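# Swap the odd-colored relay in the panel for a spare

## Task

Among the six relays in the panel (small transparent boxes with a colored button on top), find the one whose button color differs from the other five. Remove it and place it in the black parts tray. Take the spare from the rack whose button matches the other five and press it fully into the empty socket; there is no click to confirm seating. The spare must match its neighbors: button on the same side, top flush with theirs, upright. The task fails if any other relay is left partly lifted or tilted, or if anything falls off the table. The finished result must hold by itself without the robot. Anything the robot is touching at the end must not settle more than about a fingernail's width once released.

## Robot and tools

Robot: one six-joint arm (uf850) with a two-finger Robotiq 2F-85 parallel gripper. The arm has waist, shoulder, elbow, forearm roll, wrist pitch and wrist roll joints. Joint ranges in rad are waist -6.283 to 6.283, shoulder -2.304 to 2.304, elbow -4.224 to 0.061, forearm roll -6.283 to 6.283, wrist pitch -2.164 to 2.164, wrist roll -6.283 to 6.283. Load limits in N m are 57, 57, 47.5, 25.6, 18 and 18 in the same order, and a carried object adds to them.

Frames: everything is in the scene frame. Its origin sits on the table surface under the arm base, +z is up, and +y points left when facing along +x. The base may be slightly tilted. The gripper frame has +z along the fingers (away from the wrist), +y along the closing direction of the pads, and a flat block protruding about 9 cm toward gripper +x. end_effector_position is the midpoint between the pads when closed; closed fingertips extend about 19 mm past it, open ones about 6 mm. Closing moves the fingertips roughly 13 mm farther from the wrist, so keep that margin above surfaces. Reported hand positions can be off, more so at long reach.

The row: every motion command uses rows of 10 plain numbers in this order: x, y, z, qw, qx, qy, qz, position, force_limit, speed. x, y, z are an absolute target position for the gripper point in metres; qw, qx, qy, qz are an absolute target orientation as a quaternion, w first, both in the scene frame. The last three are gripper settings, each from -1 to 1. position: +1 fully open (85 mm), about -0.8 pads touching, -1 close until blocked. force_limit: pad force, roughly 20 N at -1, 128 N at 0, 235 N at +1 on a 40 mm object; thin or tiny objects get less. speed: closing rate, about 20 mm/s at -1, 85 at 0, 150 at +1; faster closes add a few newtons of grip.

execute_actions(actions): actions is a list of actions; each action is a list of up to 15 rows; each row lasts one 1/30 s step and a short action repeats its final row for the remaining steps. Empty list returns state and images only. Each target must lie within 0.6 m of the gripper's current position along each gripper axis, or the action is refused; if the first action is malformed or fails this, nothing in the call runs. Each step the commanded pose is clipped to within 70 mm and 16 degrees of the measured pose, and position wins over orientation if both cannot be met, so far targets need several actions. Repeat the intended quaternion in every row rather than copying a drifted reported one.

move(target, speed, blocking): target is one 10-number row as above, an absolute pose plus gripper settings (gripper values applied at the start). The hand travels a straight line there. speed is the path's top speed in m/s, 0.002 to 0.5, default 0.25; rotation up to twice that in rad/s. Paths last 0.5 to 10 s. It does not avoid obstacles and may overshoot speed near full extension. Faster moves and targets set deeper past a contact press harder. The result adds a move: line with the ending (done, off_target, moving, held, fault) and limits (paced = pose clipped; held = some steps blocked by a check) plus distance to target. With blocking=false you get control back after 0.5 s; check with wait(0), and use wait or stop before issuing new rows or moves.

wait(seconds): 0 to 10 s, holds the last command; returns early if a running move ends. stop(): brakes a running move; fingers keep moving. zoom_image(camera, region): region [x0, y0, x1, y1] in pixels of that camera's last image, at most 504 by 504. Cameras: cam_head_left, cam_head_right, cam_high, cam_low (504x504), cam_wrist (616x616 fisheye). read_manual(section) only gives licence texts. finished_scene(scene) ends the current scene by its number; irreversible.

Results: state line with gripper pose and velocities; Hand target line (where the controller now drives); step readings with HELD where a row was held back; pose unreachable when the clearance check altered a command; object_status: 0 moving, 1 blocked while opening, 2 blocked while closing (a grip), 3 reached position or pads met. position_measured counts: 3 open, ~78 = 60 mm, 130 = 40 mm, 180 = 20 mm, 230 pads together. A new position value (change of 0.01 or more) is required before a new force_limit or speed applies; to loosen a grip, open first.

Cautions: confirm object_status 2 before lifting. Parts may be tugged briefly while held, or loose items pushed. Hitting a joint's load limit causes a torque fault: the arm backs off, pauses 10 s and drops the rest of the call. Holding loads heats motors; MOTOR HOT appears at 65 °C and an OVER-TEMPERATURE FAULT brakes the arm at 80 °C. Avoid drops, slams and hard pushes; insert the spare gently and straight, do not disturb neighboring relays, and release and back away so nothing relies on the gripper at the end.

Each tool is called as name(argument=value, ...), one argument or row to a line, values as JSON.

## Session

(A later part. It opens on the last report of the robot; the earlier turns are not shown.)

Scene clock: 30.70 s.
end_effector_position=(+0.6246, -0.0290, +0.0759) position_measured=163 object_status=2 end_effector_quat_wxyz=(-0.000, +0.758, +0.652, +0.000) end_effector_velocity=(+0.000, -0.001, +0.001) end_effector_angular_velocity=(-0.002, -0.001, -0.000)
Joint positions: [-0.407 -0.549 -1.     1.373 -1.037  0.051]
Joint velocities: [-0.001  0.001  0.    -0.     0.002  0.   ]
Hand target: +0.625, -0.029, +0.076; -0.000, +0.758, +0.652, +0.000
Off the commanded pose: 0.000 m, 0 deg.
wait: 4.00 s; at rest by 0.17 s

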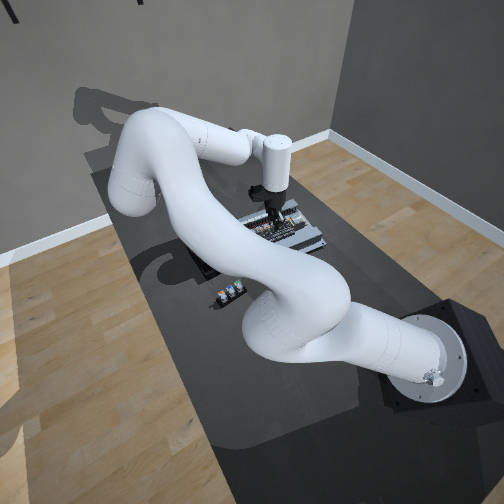

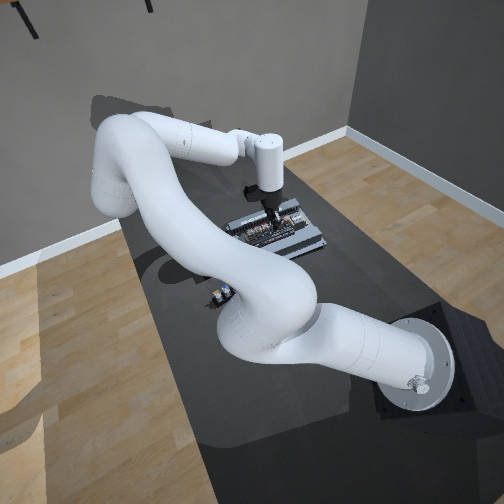

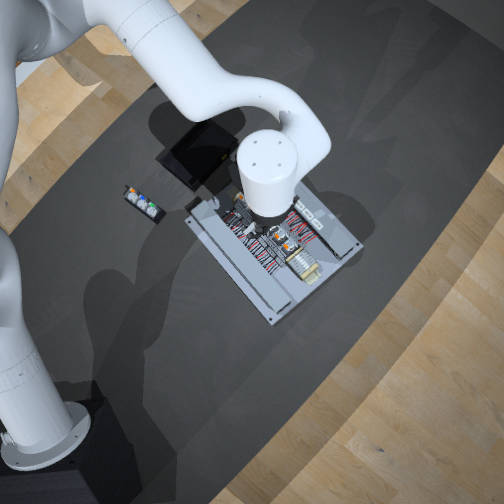

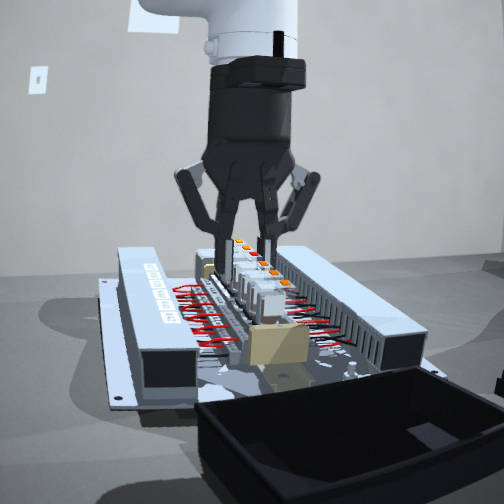

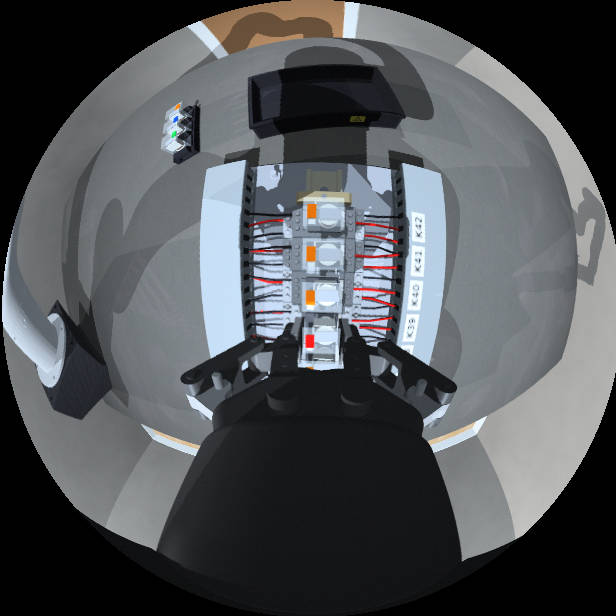

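move(
  target=[0.624,-0.029,0.0665,0,0.758,0.652,0,-1,-0.6,-0.5],
  speed=0.02,
)

execute_actions(
  actions=[
    [[0.624,-0.029,0.12,0,0.758,0.652,0,-1,-0.6,-0.5]],
  ],
)

Scene clock: 34.07 s.
end_effector_position=(+0.6241, -0.0290, +0.0672) position_measured=163 object_status=2 end_effector_quat_wxyz=(+0.000, +0.758, +0.652, +0.000) end_effector_velocity=(+0.000, -0.000, -0.000) end_effector_angular_velocity=(-0.001, -0.001, +0.001)
Joint positions: [-0.394 -0.559 -1.     1.391 -1.029  0.041]
Joint velocities: [ 0.001 -0.     0.     0.002  0.001 -0.002]
Hand target: +0.624, -0.029, +0.066; -0.000, +0.758, +0.652, +0.000
Off the commanded pose: 0.001 m, 0 deg.
move: done

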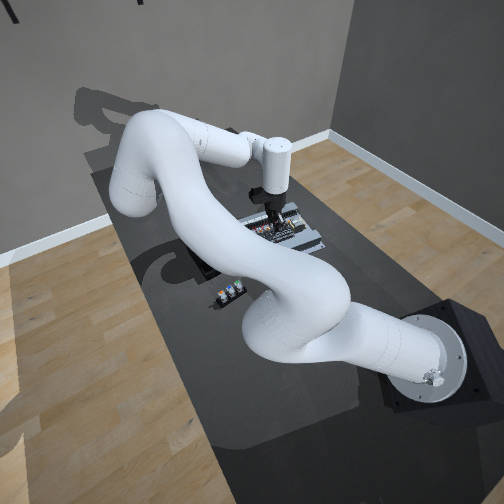

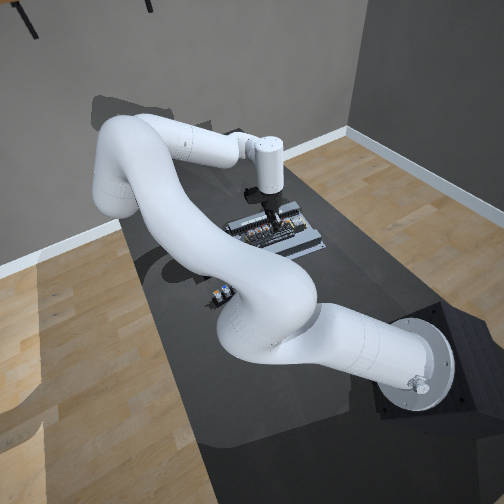

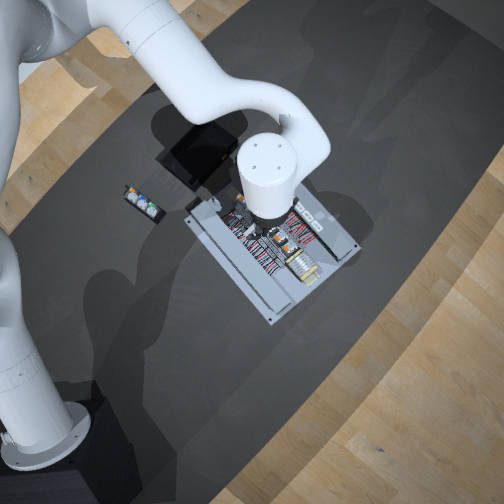

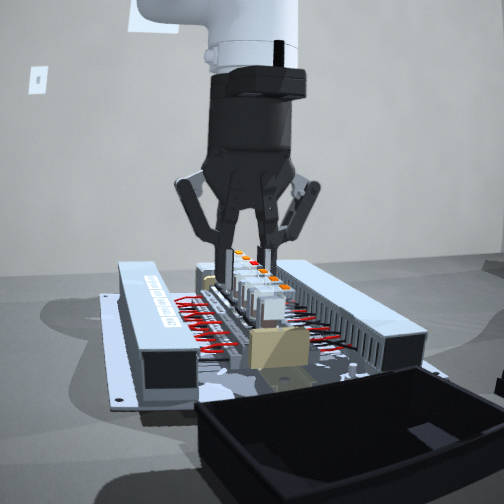

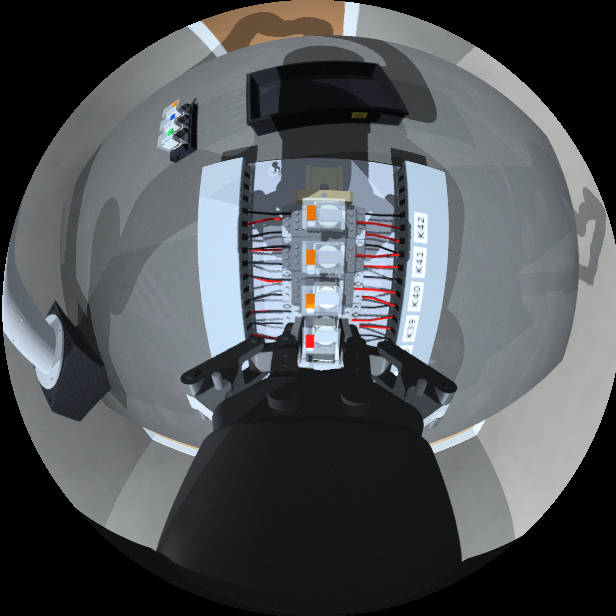

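Scene clock: 34.57 s.
end_effector_position=(+0.6239, -0.0290, +0.1197) position_measured=163 object_status=2 end_effector_quat_wxyz=(+0.000, +0.758, +0.652, -0.000) end_effector_velocity=(-0.000, +0.001, +0.002) end_effector_angular_velocity=(+0.002, +0.000, -0.001)
Joint positions: [-0.478 -0.503 -0.996  1.29  -1.078  0.09 ]
Joint velocities: [-0.004  0.003  0.001 -0.005 -0.005  0.003]
Hand target: +0.624, -0.029, +0.120; +0.000, +0.758, +0.652, -0.000
Off the commanded pose: 0.000 m, 0 deg.
Step readings (end_effector_position):
0: (+0.6241, -0.0290, +0.0672)
1: (+0.6241, -0.0290, +0.0673)
2: (+0.6240, -0.0290, +0.0687)
4: (+0.6237, -0.0297, +0.0885)
8: (+0.6259, -0.0297, +0.1170)
15: end_effector_position above

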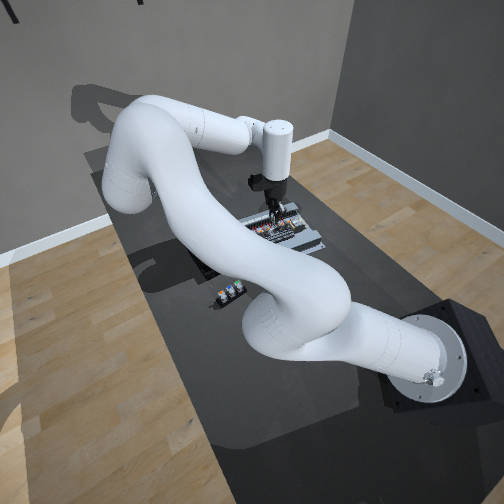

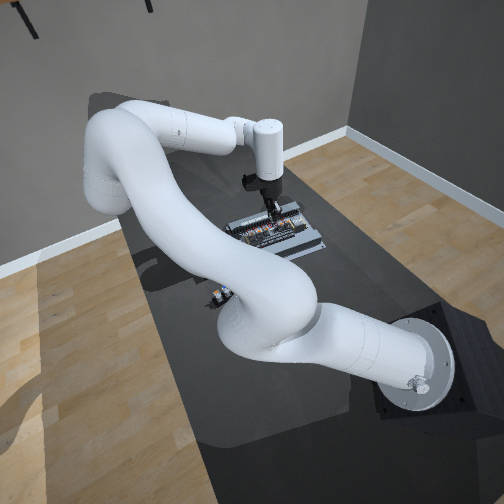

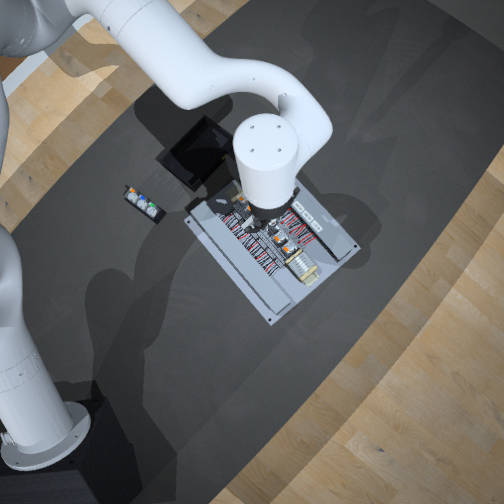

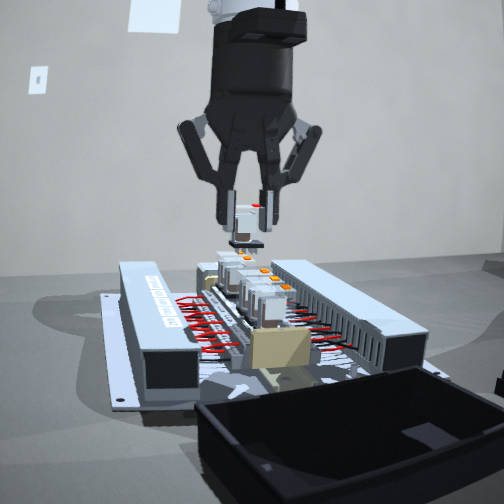

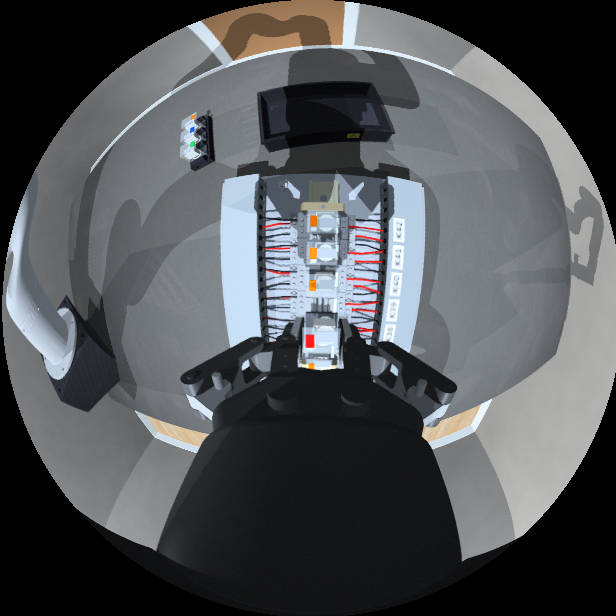

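move(
  target=[0.655,0.195,0.125,0,0.758,0.652,0,-1,-0.6,-0.5],
)

move(
  target=[0.655,0.195,0.085,0,0.758,0.652,0,-1,-0.6,-0.5],
  speed=0.1,
)

Scene clock: 37.70 s.
end_effector_position=(+0.6545, +0.1954, +0.1249) position_measured=163 object_status=2 end_effector_quat_wxyz=(-0.000, +0.758, +0.652, +0.001) end_effector_velocity=(+0.001, +0.003, +0.001) end_effector_angular_velocity=(-0.002, +0.000, +0.003)
Joint positions: [-0.237 -0.038 -0.857  1.283 -1.028  0.496]
Joint velocities: [ 0.003  0.005 -0.002 -0.003  0.002  0.006]
Hand target: +0.655, +0.196, +0.125; -0.000, +0.758, +0.652, +0.001
Off the commanded pose: 0.001 m, 0 deg.
move: done

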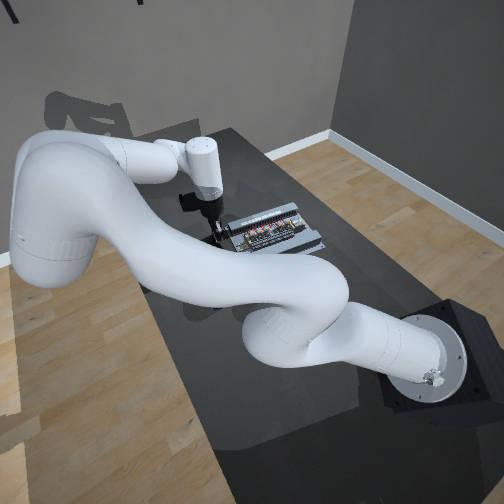

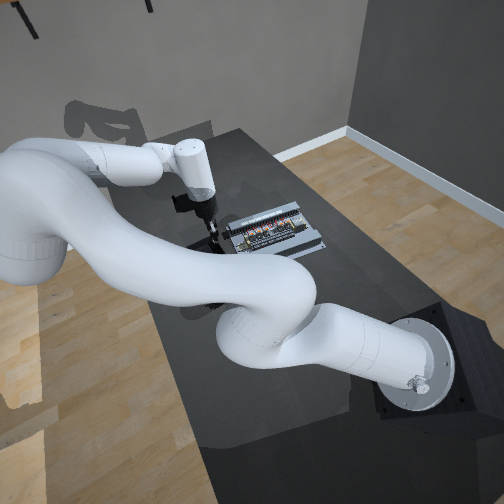

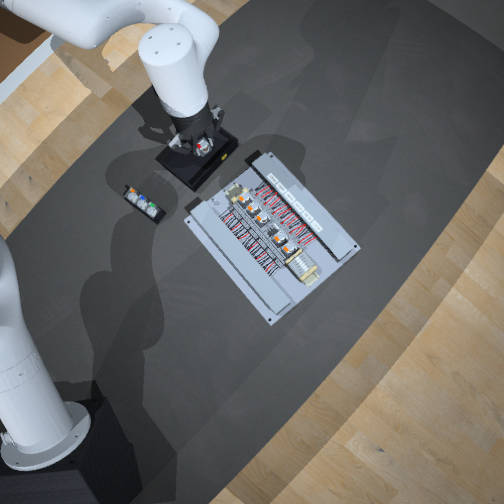

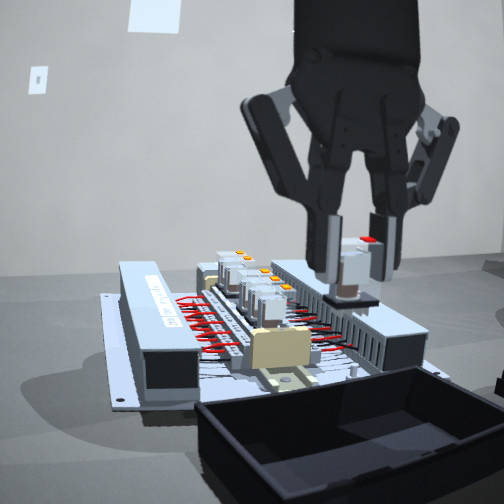

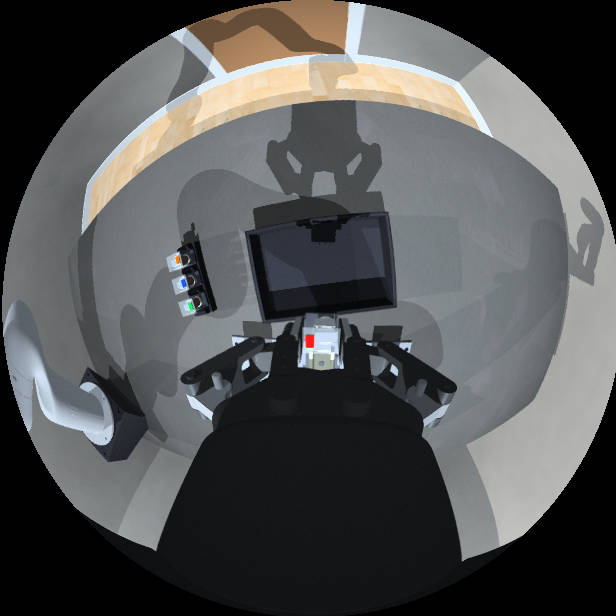

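Scene clock: 38.50 s.
end_effector_position=(+0.6552, +0.1950, +0.0852) position_measured=163 object_status=2 end_effector_quat_wxyz=(+0.000, +0.758, +0.652, +0.000) end_effector_velocity=(+0.000, -0.001, -0.001) end_effector_angular_velocity=(-0.001, -0.000, +0.000)
Joint positions: [-0.162 -0.087 -0.86   1.354 -0.963  0.458]
Joint velocities: [ 0.001 -0.002 -0.     0.002  0.002 -0.003]
Hand target: +0.655, +0.195, +0.085; -0.000, +0.758, +0.652, +0.000
Off the commanded pose: 0.000 m, 0 deg.
move: done

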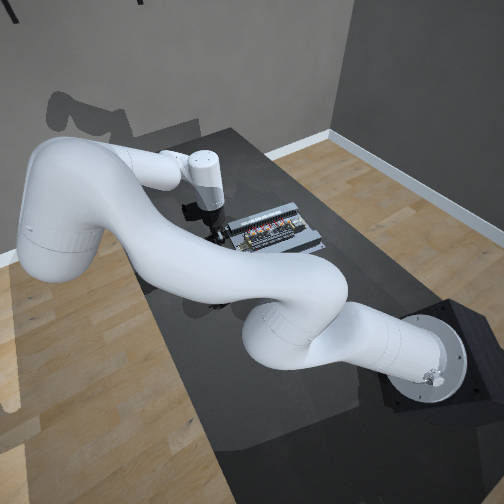

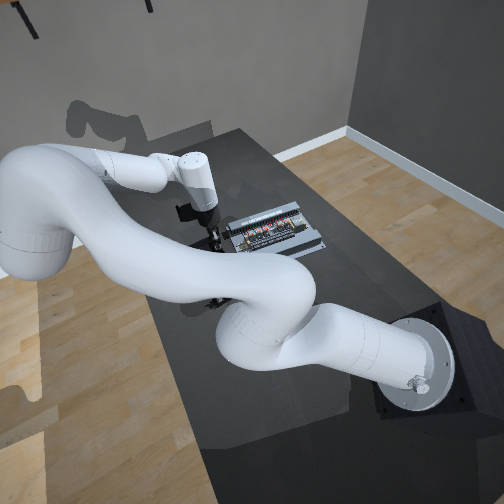

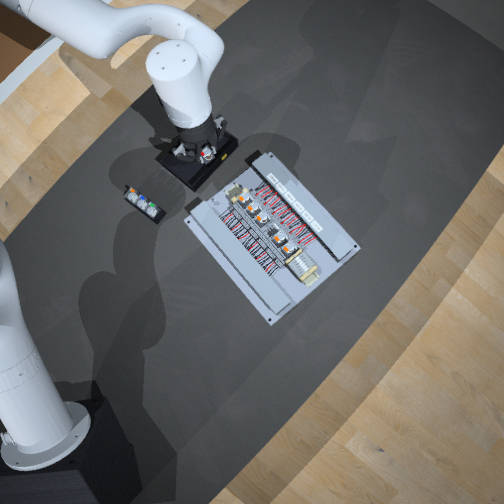

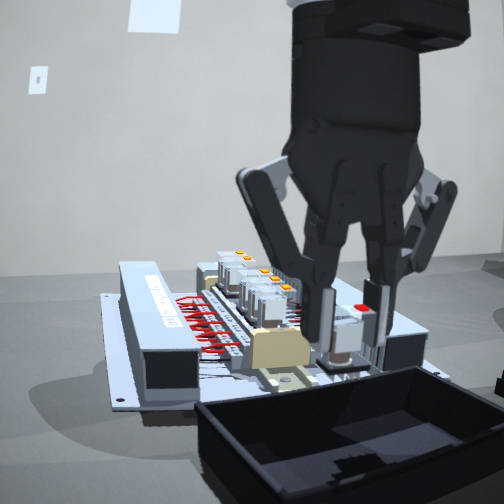

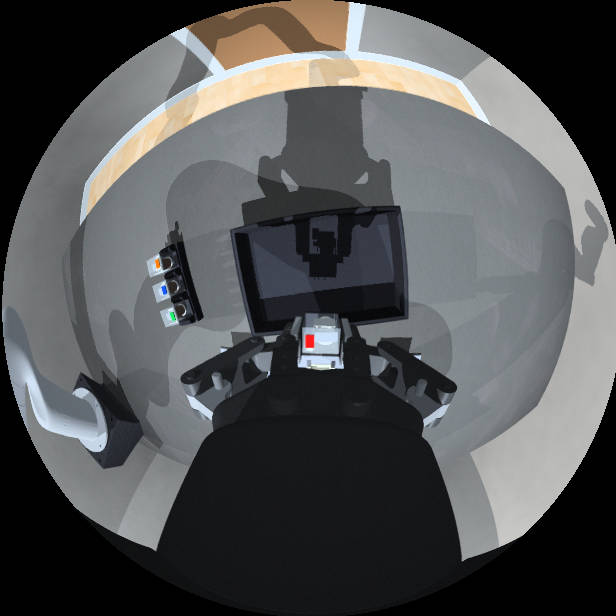

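move(
  target=[0.655,0.22,0.048,0,0.758,0.652,0,-1,-0.6,-0.5],
  speed=0.06,
)

move(
  target=[0.655,0.22,0.048,0,0.758,0.652,0,0.2,-0.6,0],
)

move(
  target=[0.655,0.22,0.11,0,0.758,0.652,0,0.2,-0.6,0],
)

move(
  target=[0.49,0.26,0.10,0,0.725,-0.688,0,0.2,-0.6,0],
  speed=0.45,
)

Scene clock: 42.93 s.
end_effector_position=(+0.6550, +0.2200, +0.0481) position_measured=163 object_status=2 end_effector_quat_wxyz=(-0.000, +0.758, +0.652, +0.000) end_effector_velocity=(+0.000, +0.000, -0.001) end_effector_angular_velocity=(-0.000, -0.001, +0.000)
Joint positions: [-0.061 -0.095 -0.862  1.422 -0.892  0.467]
Joint velocities: [ 0.002  0.    -0.     0.001  0.002 -0.   ]
Hand target: +0.655, +0.220, +0.048; -0.000, +0.758, +0.652, +0.000
Off the commanded pose: 0.000 m, 0 deg.
move: done

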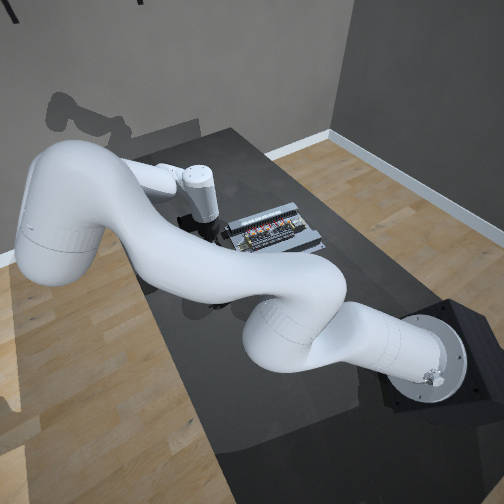

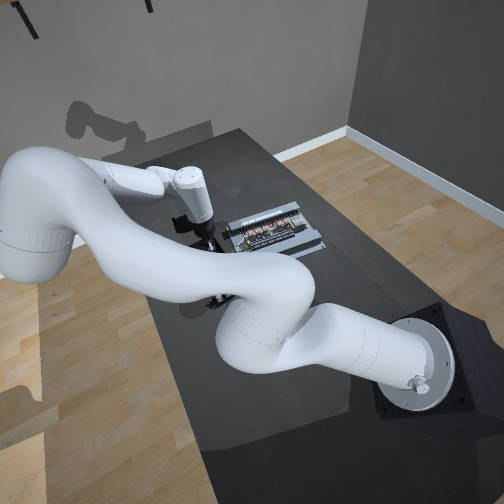

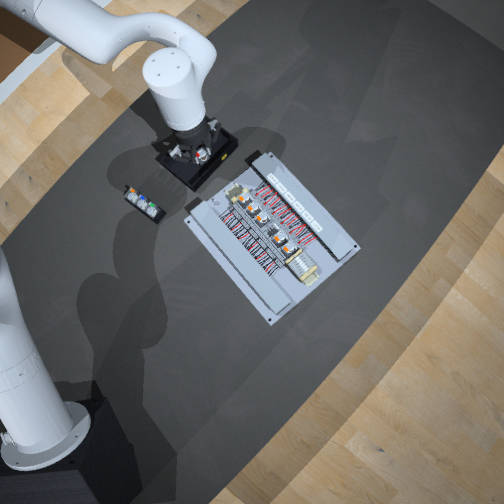

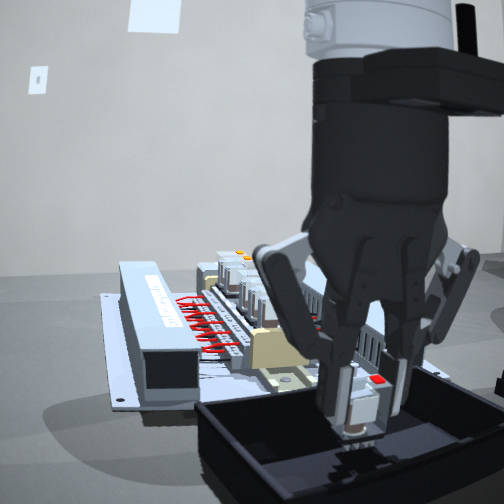

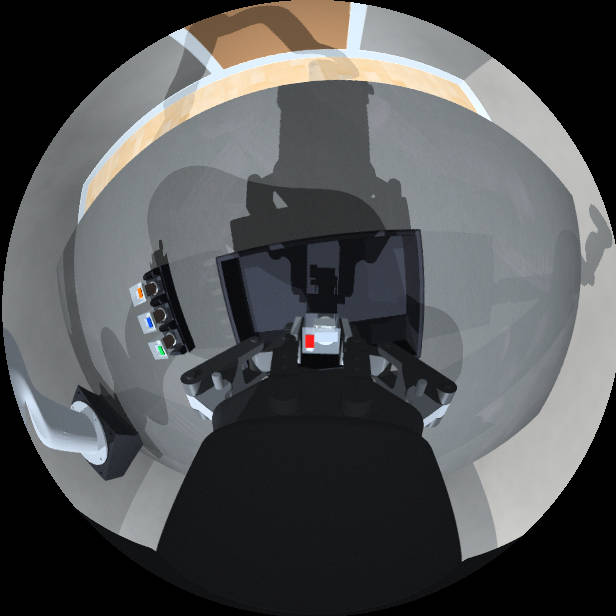

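Scene clock: 43.63 s.
end_effector_position=(+0.6550, +0.2200, +0.0480) position_measured=104 object_status=3 end_effector_quat_wxyz=(-0.000, +0.758, +0.652, +0.000) end_effector_velocity=(-0.000, -0.000, -0.000) end_effector_angular_velocity=(+0.000, +0.000, -0.001)
Joint positions: [-0.06  -0.095 -0.862  1.422 -0.892  0.467]
Joint velocities: [-0.    -0.    -0.    -0.    -0.     0.001]
Hand target: +0.655, +0.220, +0.048; -0.000, +0.758, +0.652, +0.000
Off the commanded pose: 0.000 m, 0 deg.
move: done

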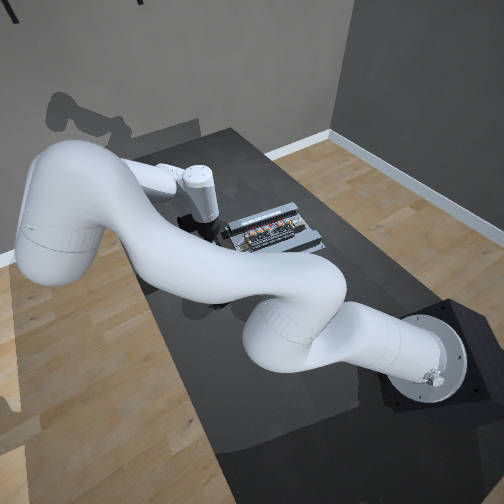

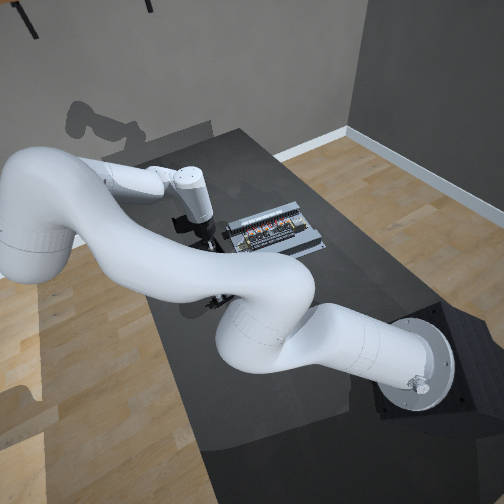

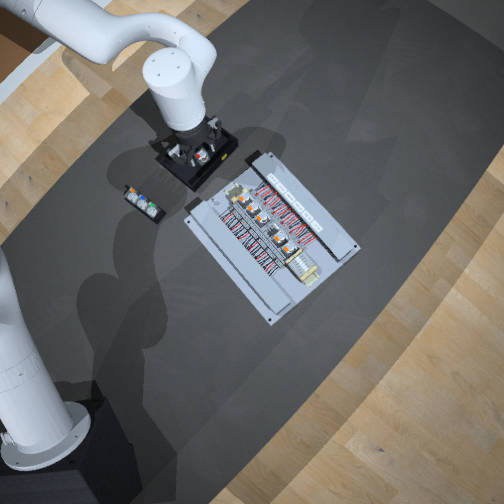

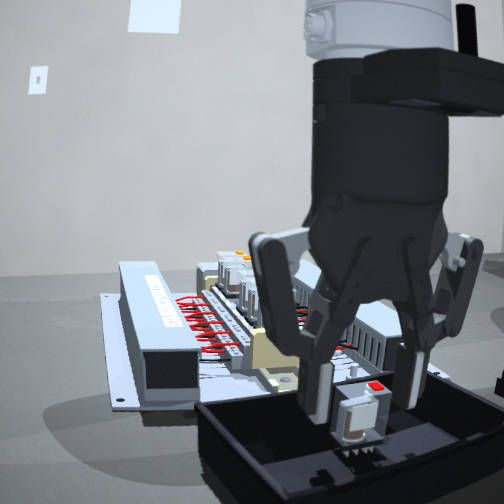

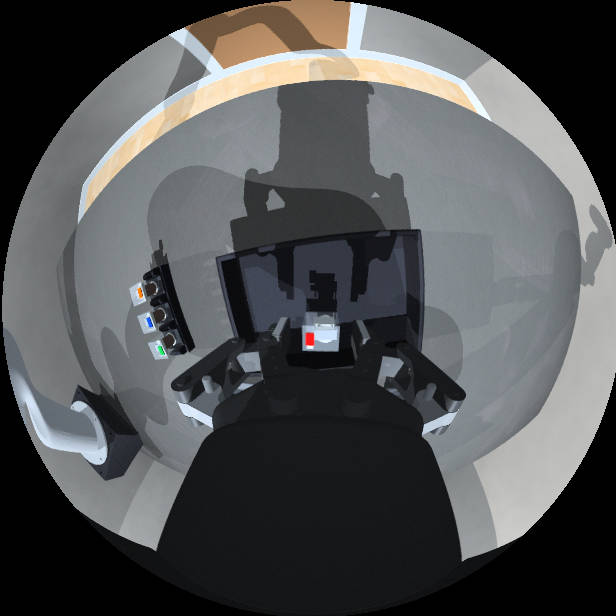

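Scene clock: 44.47 s.
end_effector_position=(+0.6548, +0.2200, +0.1098) position_measured=104 object_status=3 end_effector_quat_wxyz=(-0.000, +0.758, +0.652, -0.000) end_effector_velocity=(+0.000, -0.000, +0.002) end_effector_angular_velocity=(-0.001, -0.001, -0.000)
Joint positions: [-0.173 -0.01  -0.852  1.302 -0.987  0.537]
Joint velocities: [-0.004  0.002 -0.001 -0.003 -0.002  0.002]
Hand target: +0.655, +0.220, +0.110; +0.000, +0.758, +0.652, -0.000
Off the commanded pose: 0.000 m, 0 deg.
move: done

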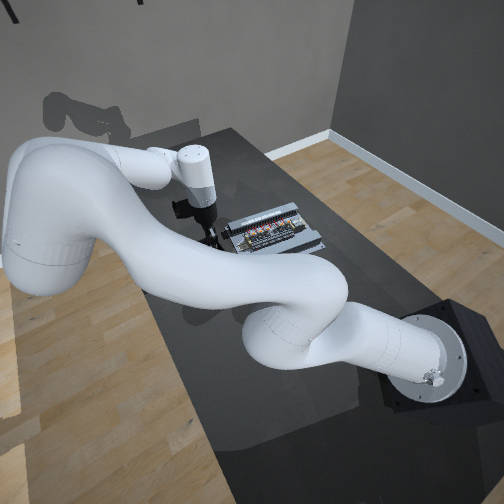

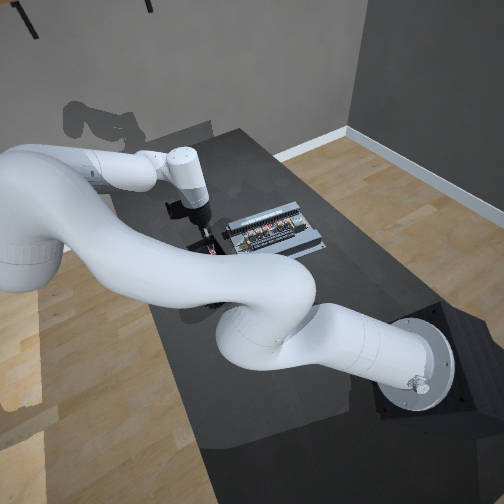

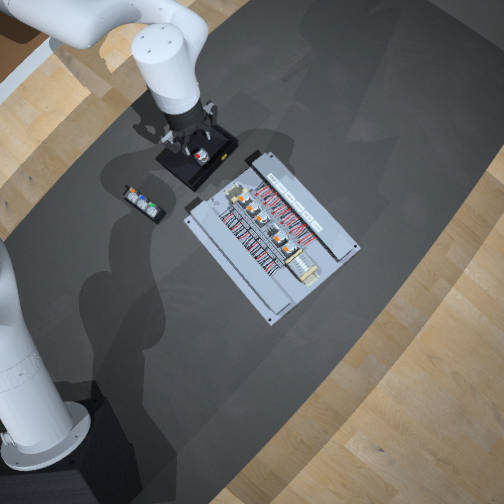

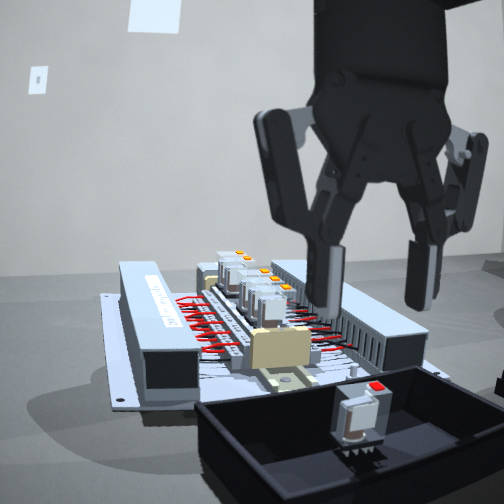

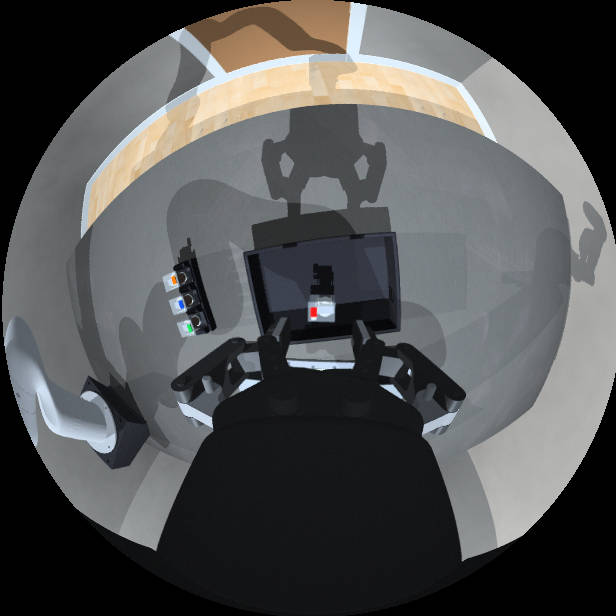

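Scene clock: 48.27 s.
end_effector_position=(+0.4900, +0.2595, +0.0997) position_measured=104 object_status=3 end_effector_quat_wxyz=(-0.000, +0.725, -0.688, -0.000) end_effector_velocity=(-0.001, -0.000, -0.000) end_effector_angular_velocity=(-0.002, +0.002, -0.007)
Joint positions: [-0.083  0.354 -0.4    1.418 -0.905  3.387]
Joint velocities: [ 0.002  0.001  0.001 -0.002  0.003  0.01 ]
Hand target: +0.490, +0.260, +0.100; +0.000, +0.725, -0.688, -0.000
Off the commanded pose: 0.001 m, 0 deg.
move: done

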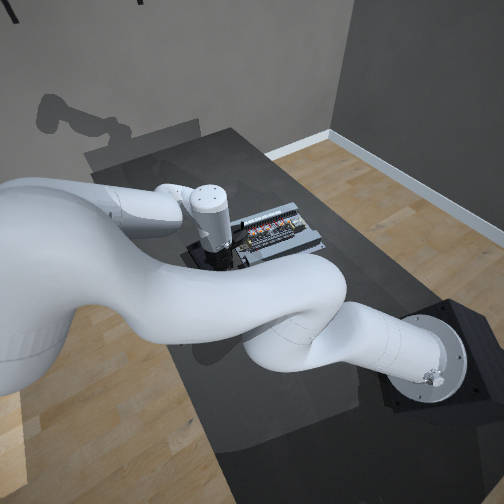

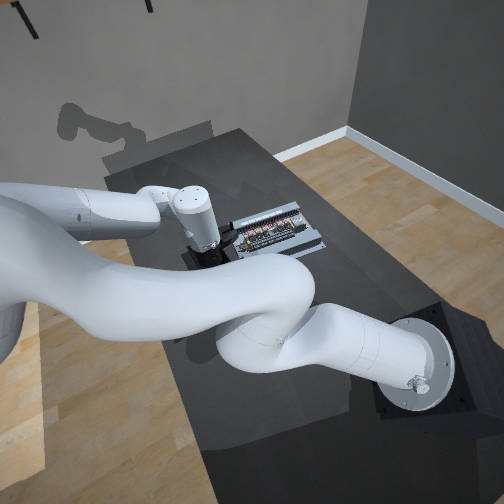

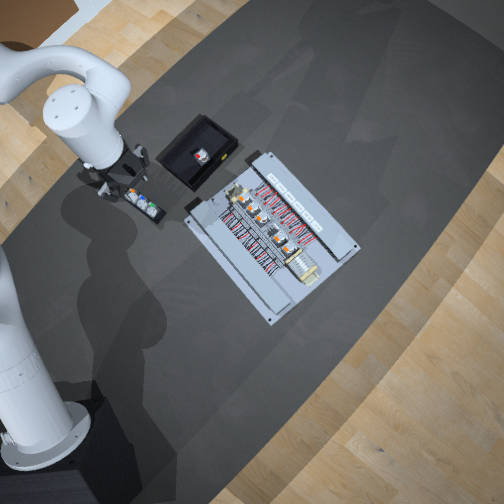

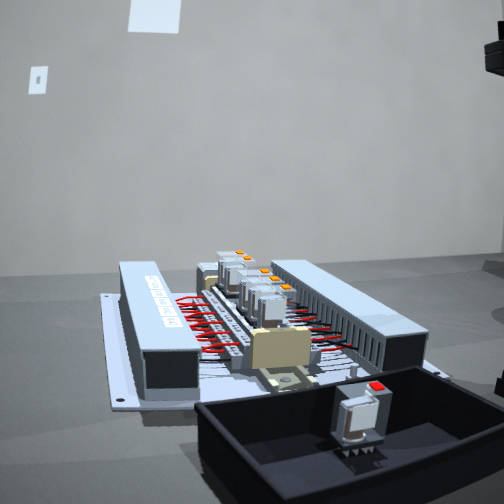

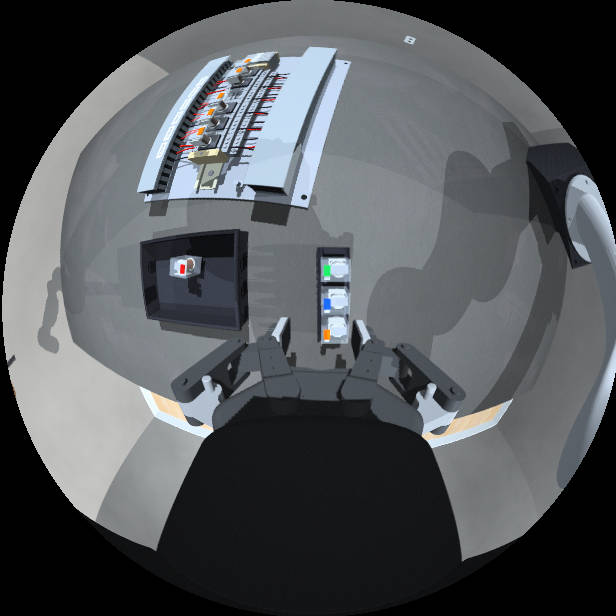

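move(
  target=[0.4755,0.277,0.068,0,0.728,-0.685,0,0.2,-0.6,0],
  speed=0.08,
)

zoom_image(
  camera="cam_wrist",
  region=[220,180,420,380],
)

Scene clock: 51.17 s.
end_effector_position=(+0.4756, +0.2770, +0.0681) position_measured=104 object_status=3 end_effector_quat_wxyz=(-0.000, +0.728, -0.685, -0.000) end_effector_velocity=(-0.000, +0.000, -0.001) end_effector_angular_velocity=(-0.001, -0.001, +0.000)
Joint positions: [ 0.056  0.352 -0.371  1.54  -0.81   3.35 ]
Joint velocities: [ 0.004 -0.     0.001  0.005  0.004 -0.002]
Hand target: +0.476, +0.277, +0.068; -0.000, +0.728, -0.685, -0.000
Off the commanded pose: 0.000 m, 0 deg.
move: done

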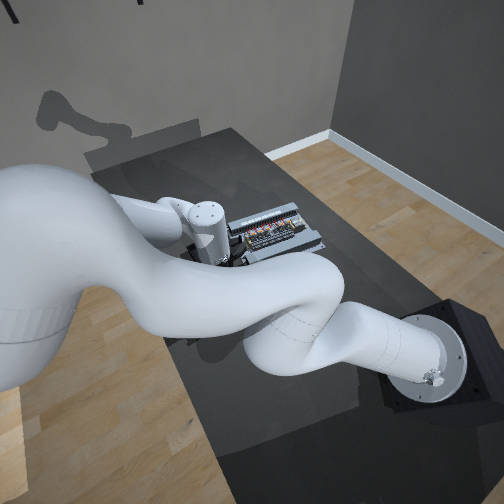

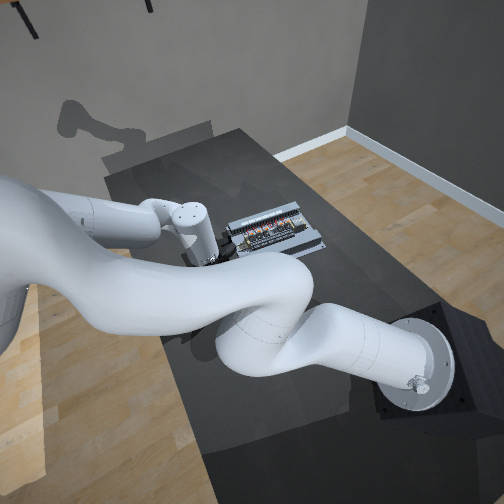

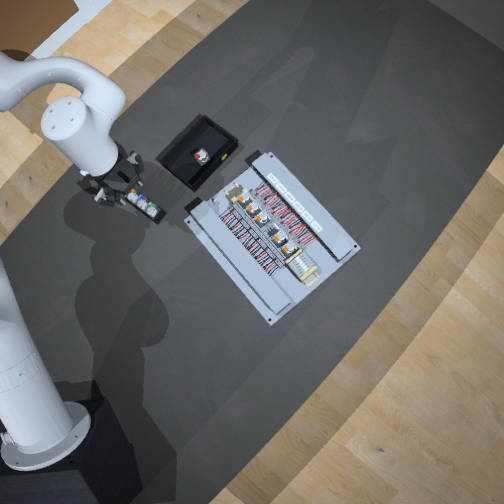

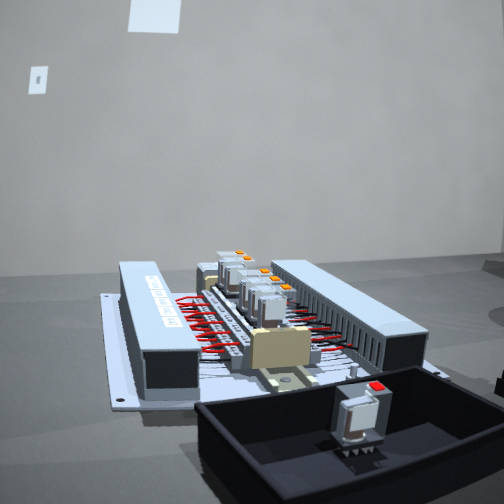

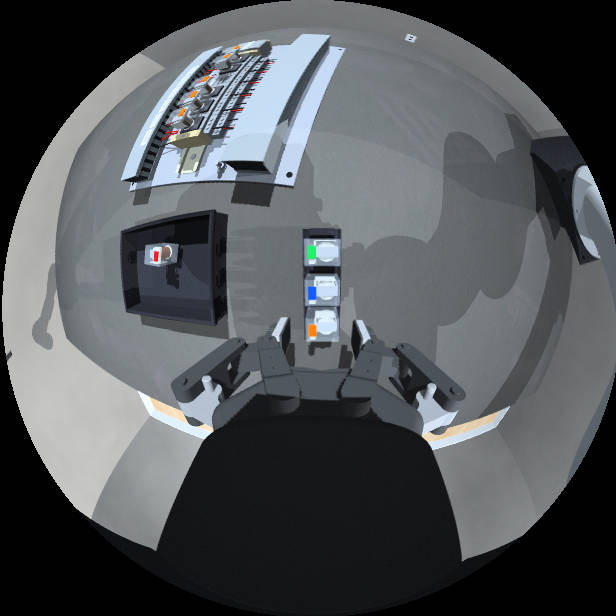

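Region (220, 180, 420, 380) of cam_wrist's 616x616 image, scaled by 2.520, with more detail than that image has.

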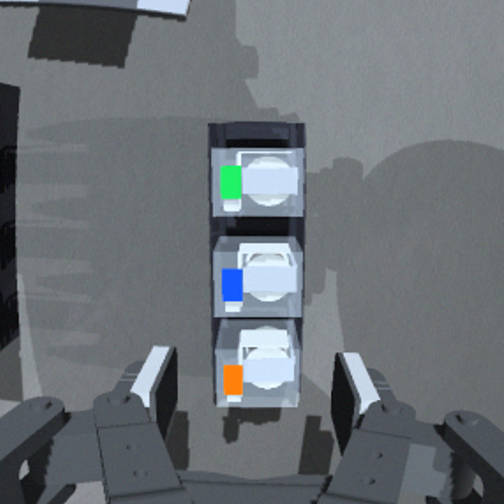

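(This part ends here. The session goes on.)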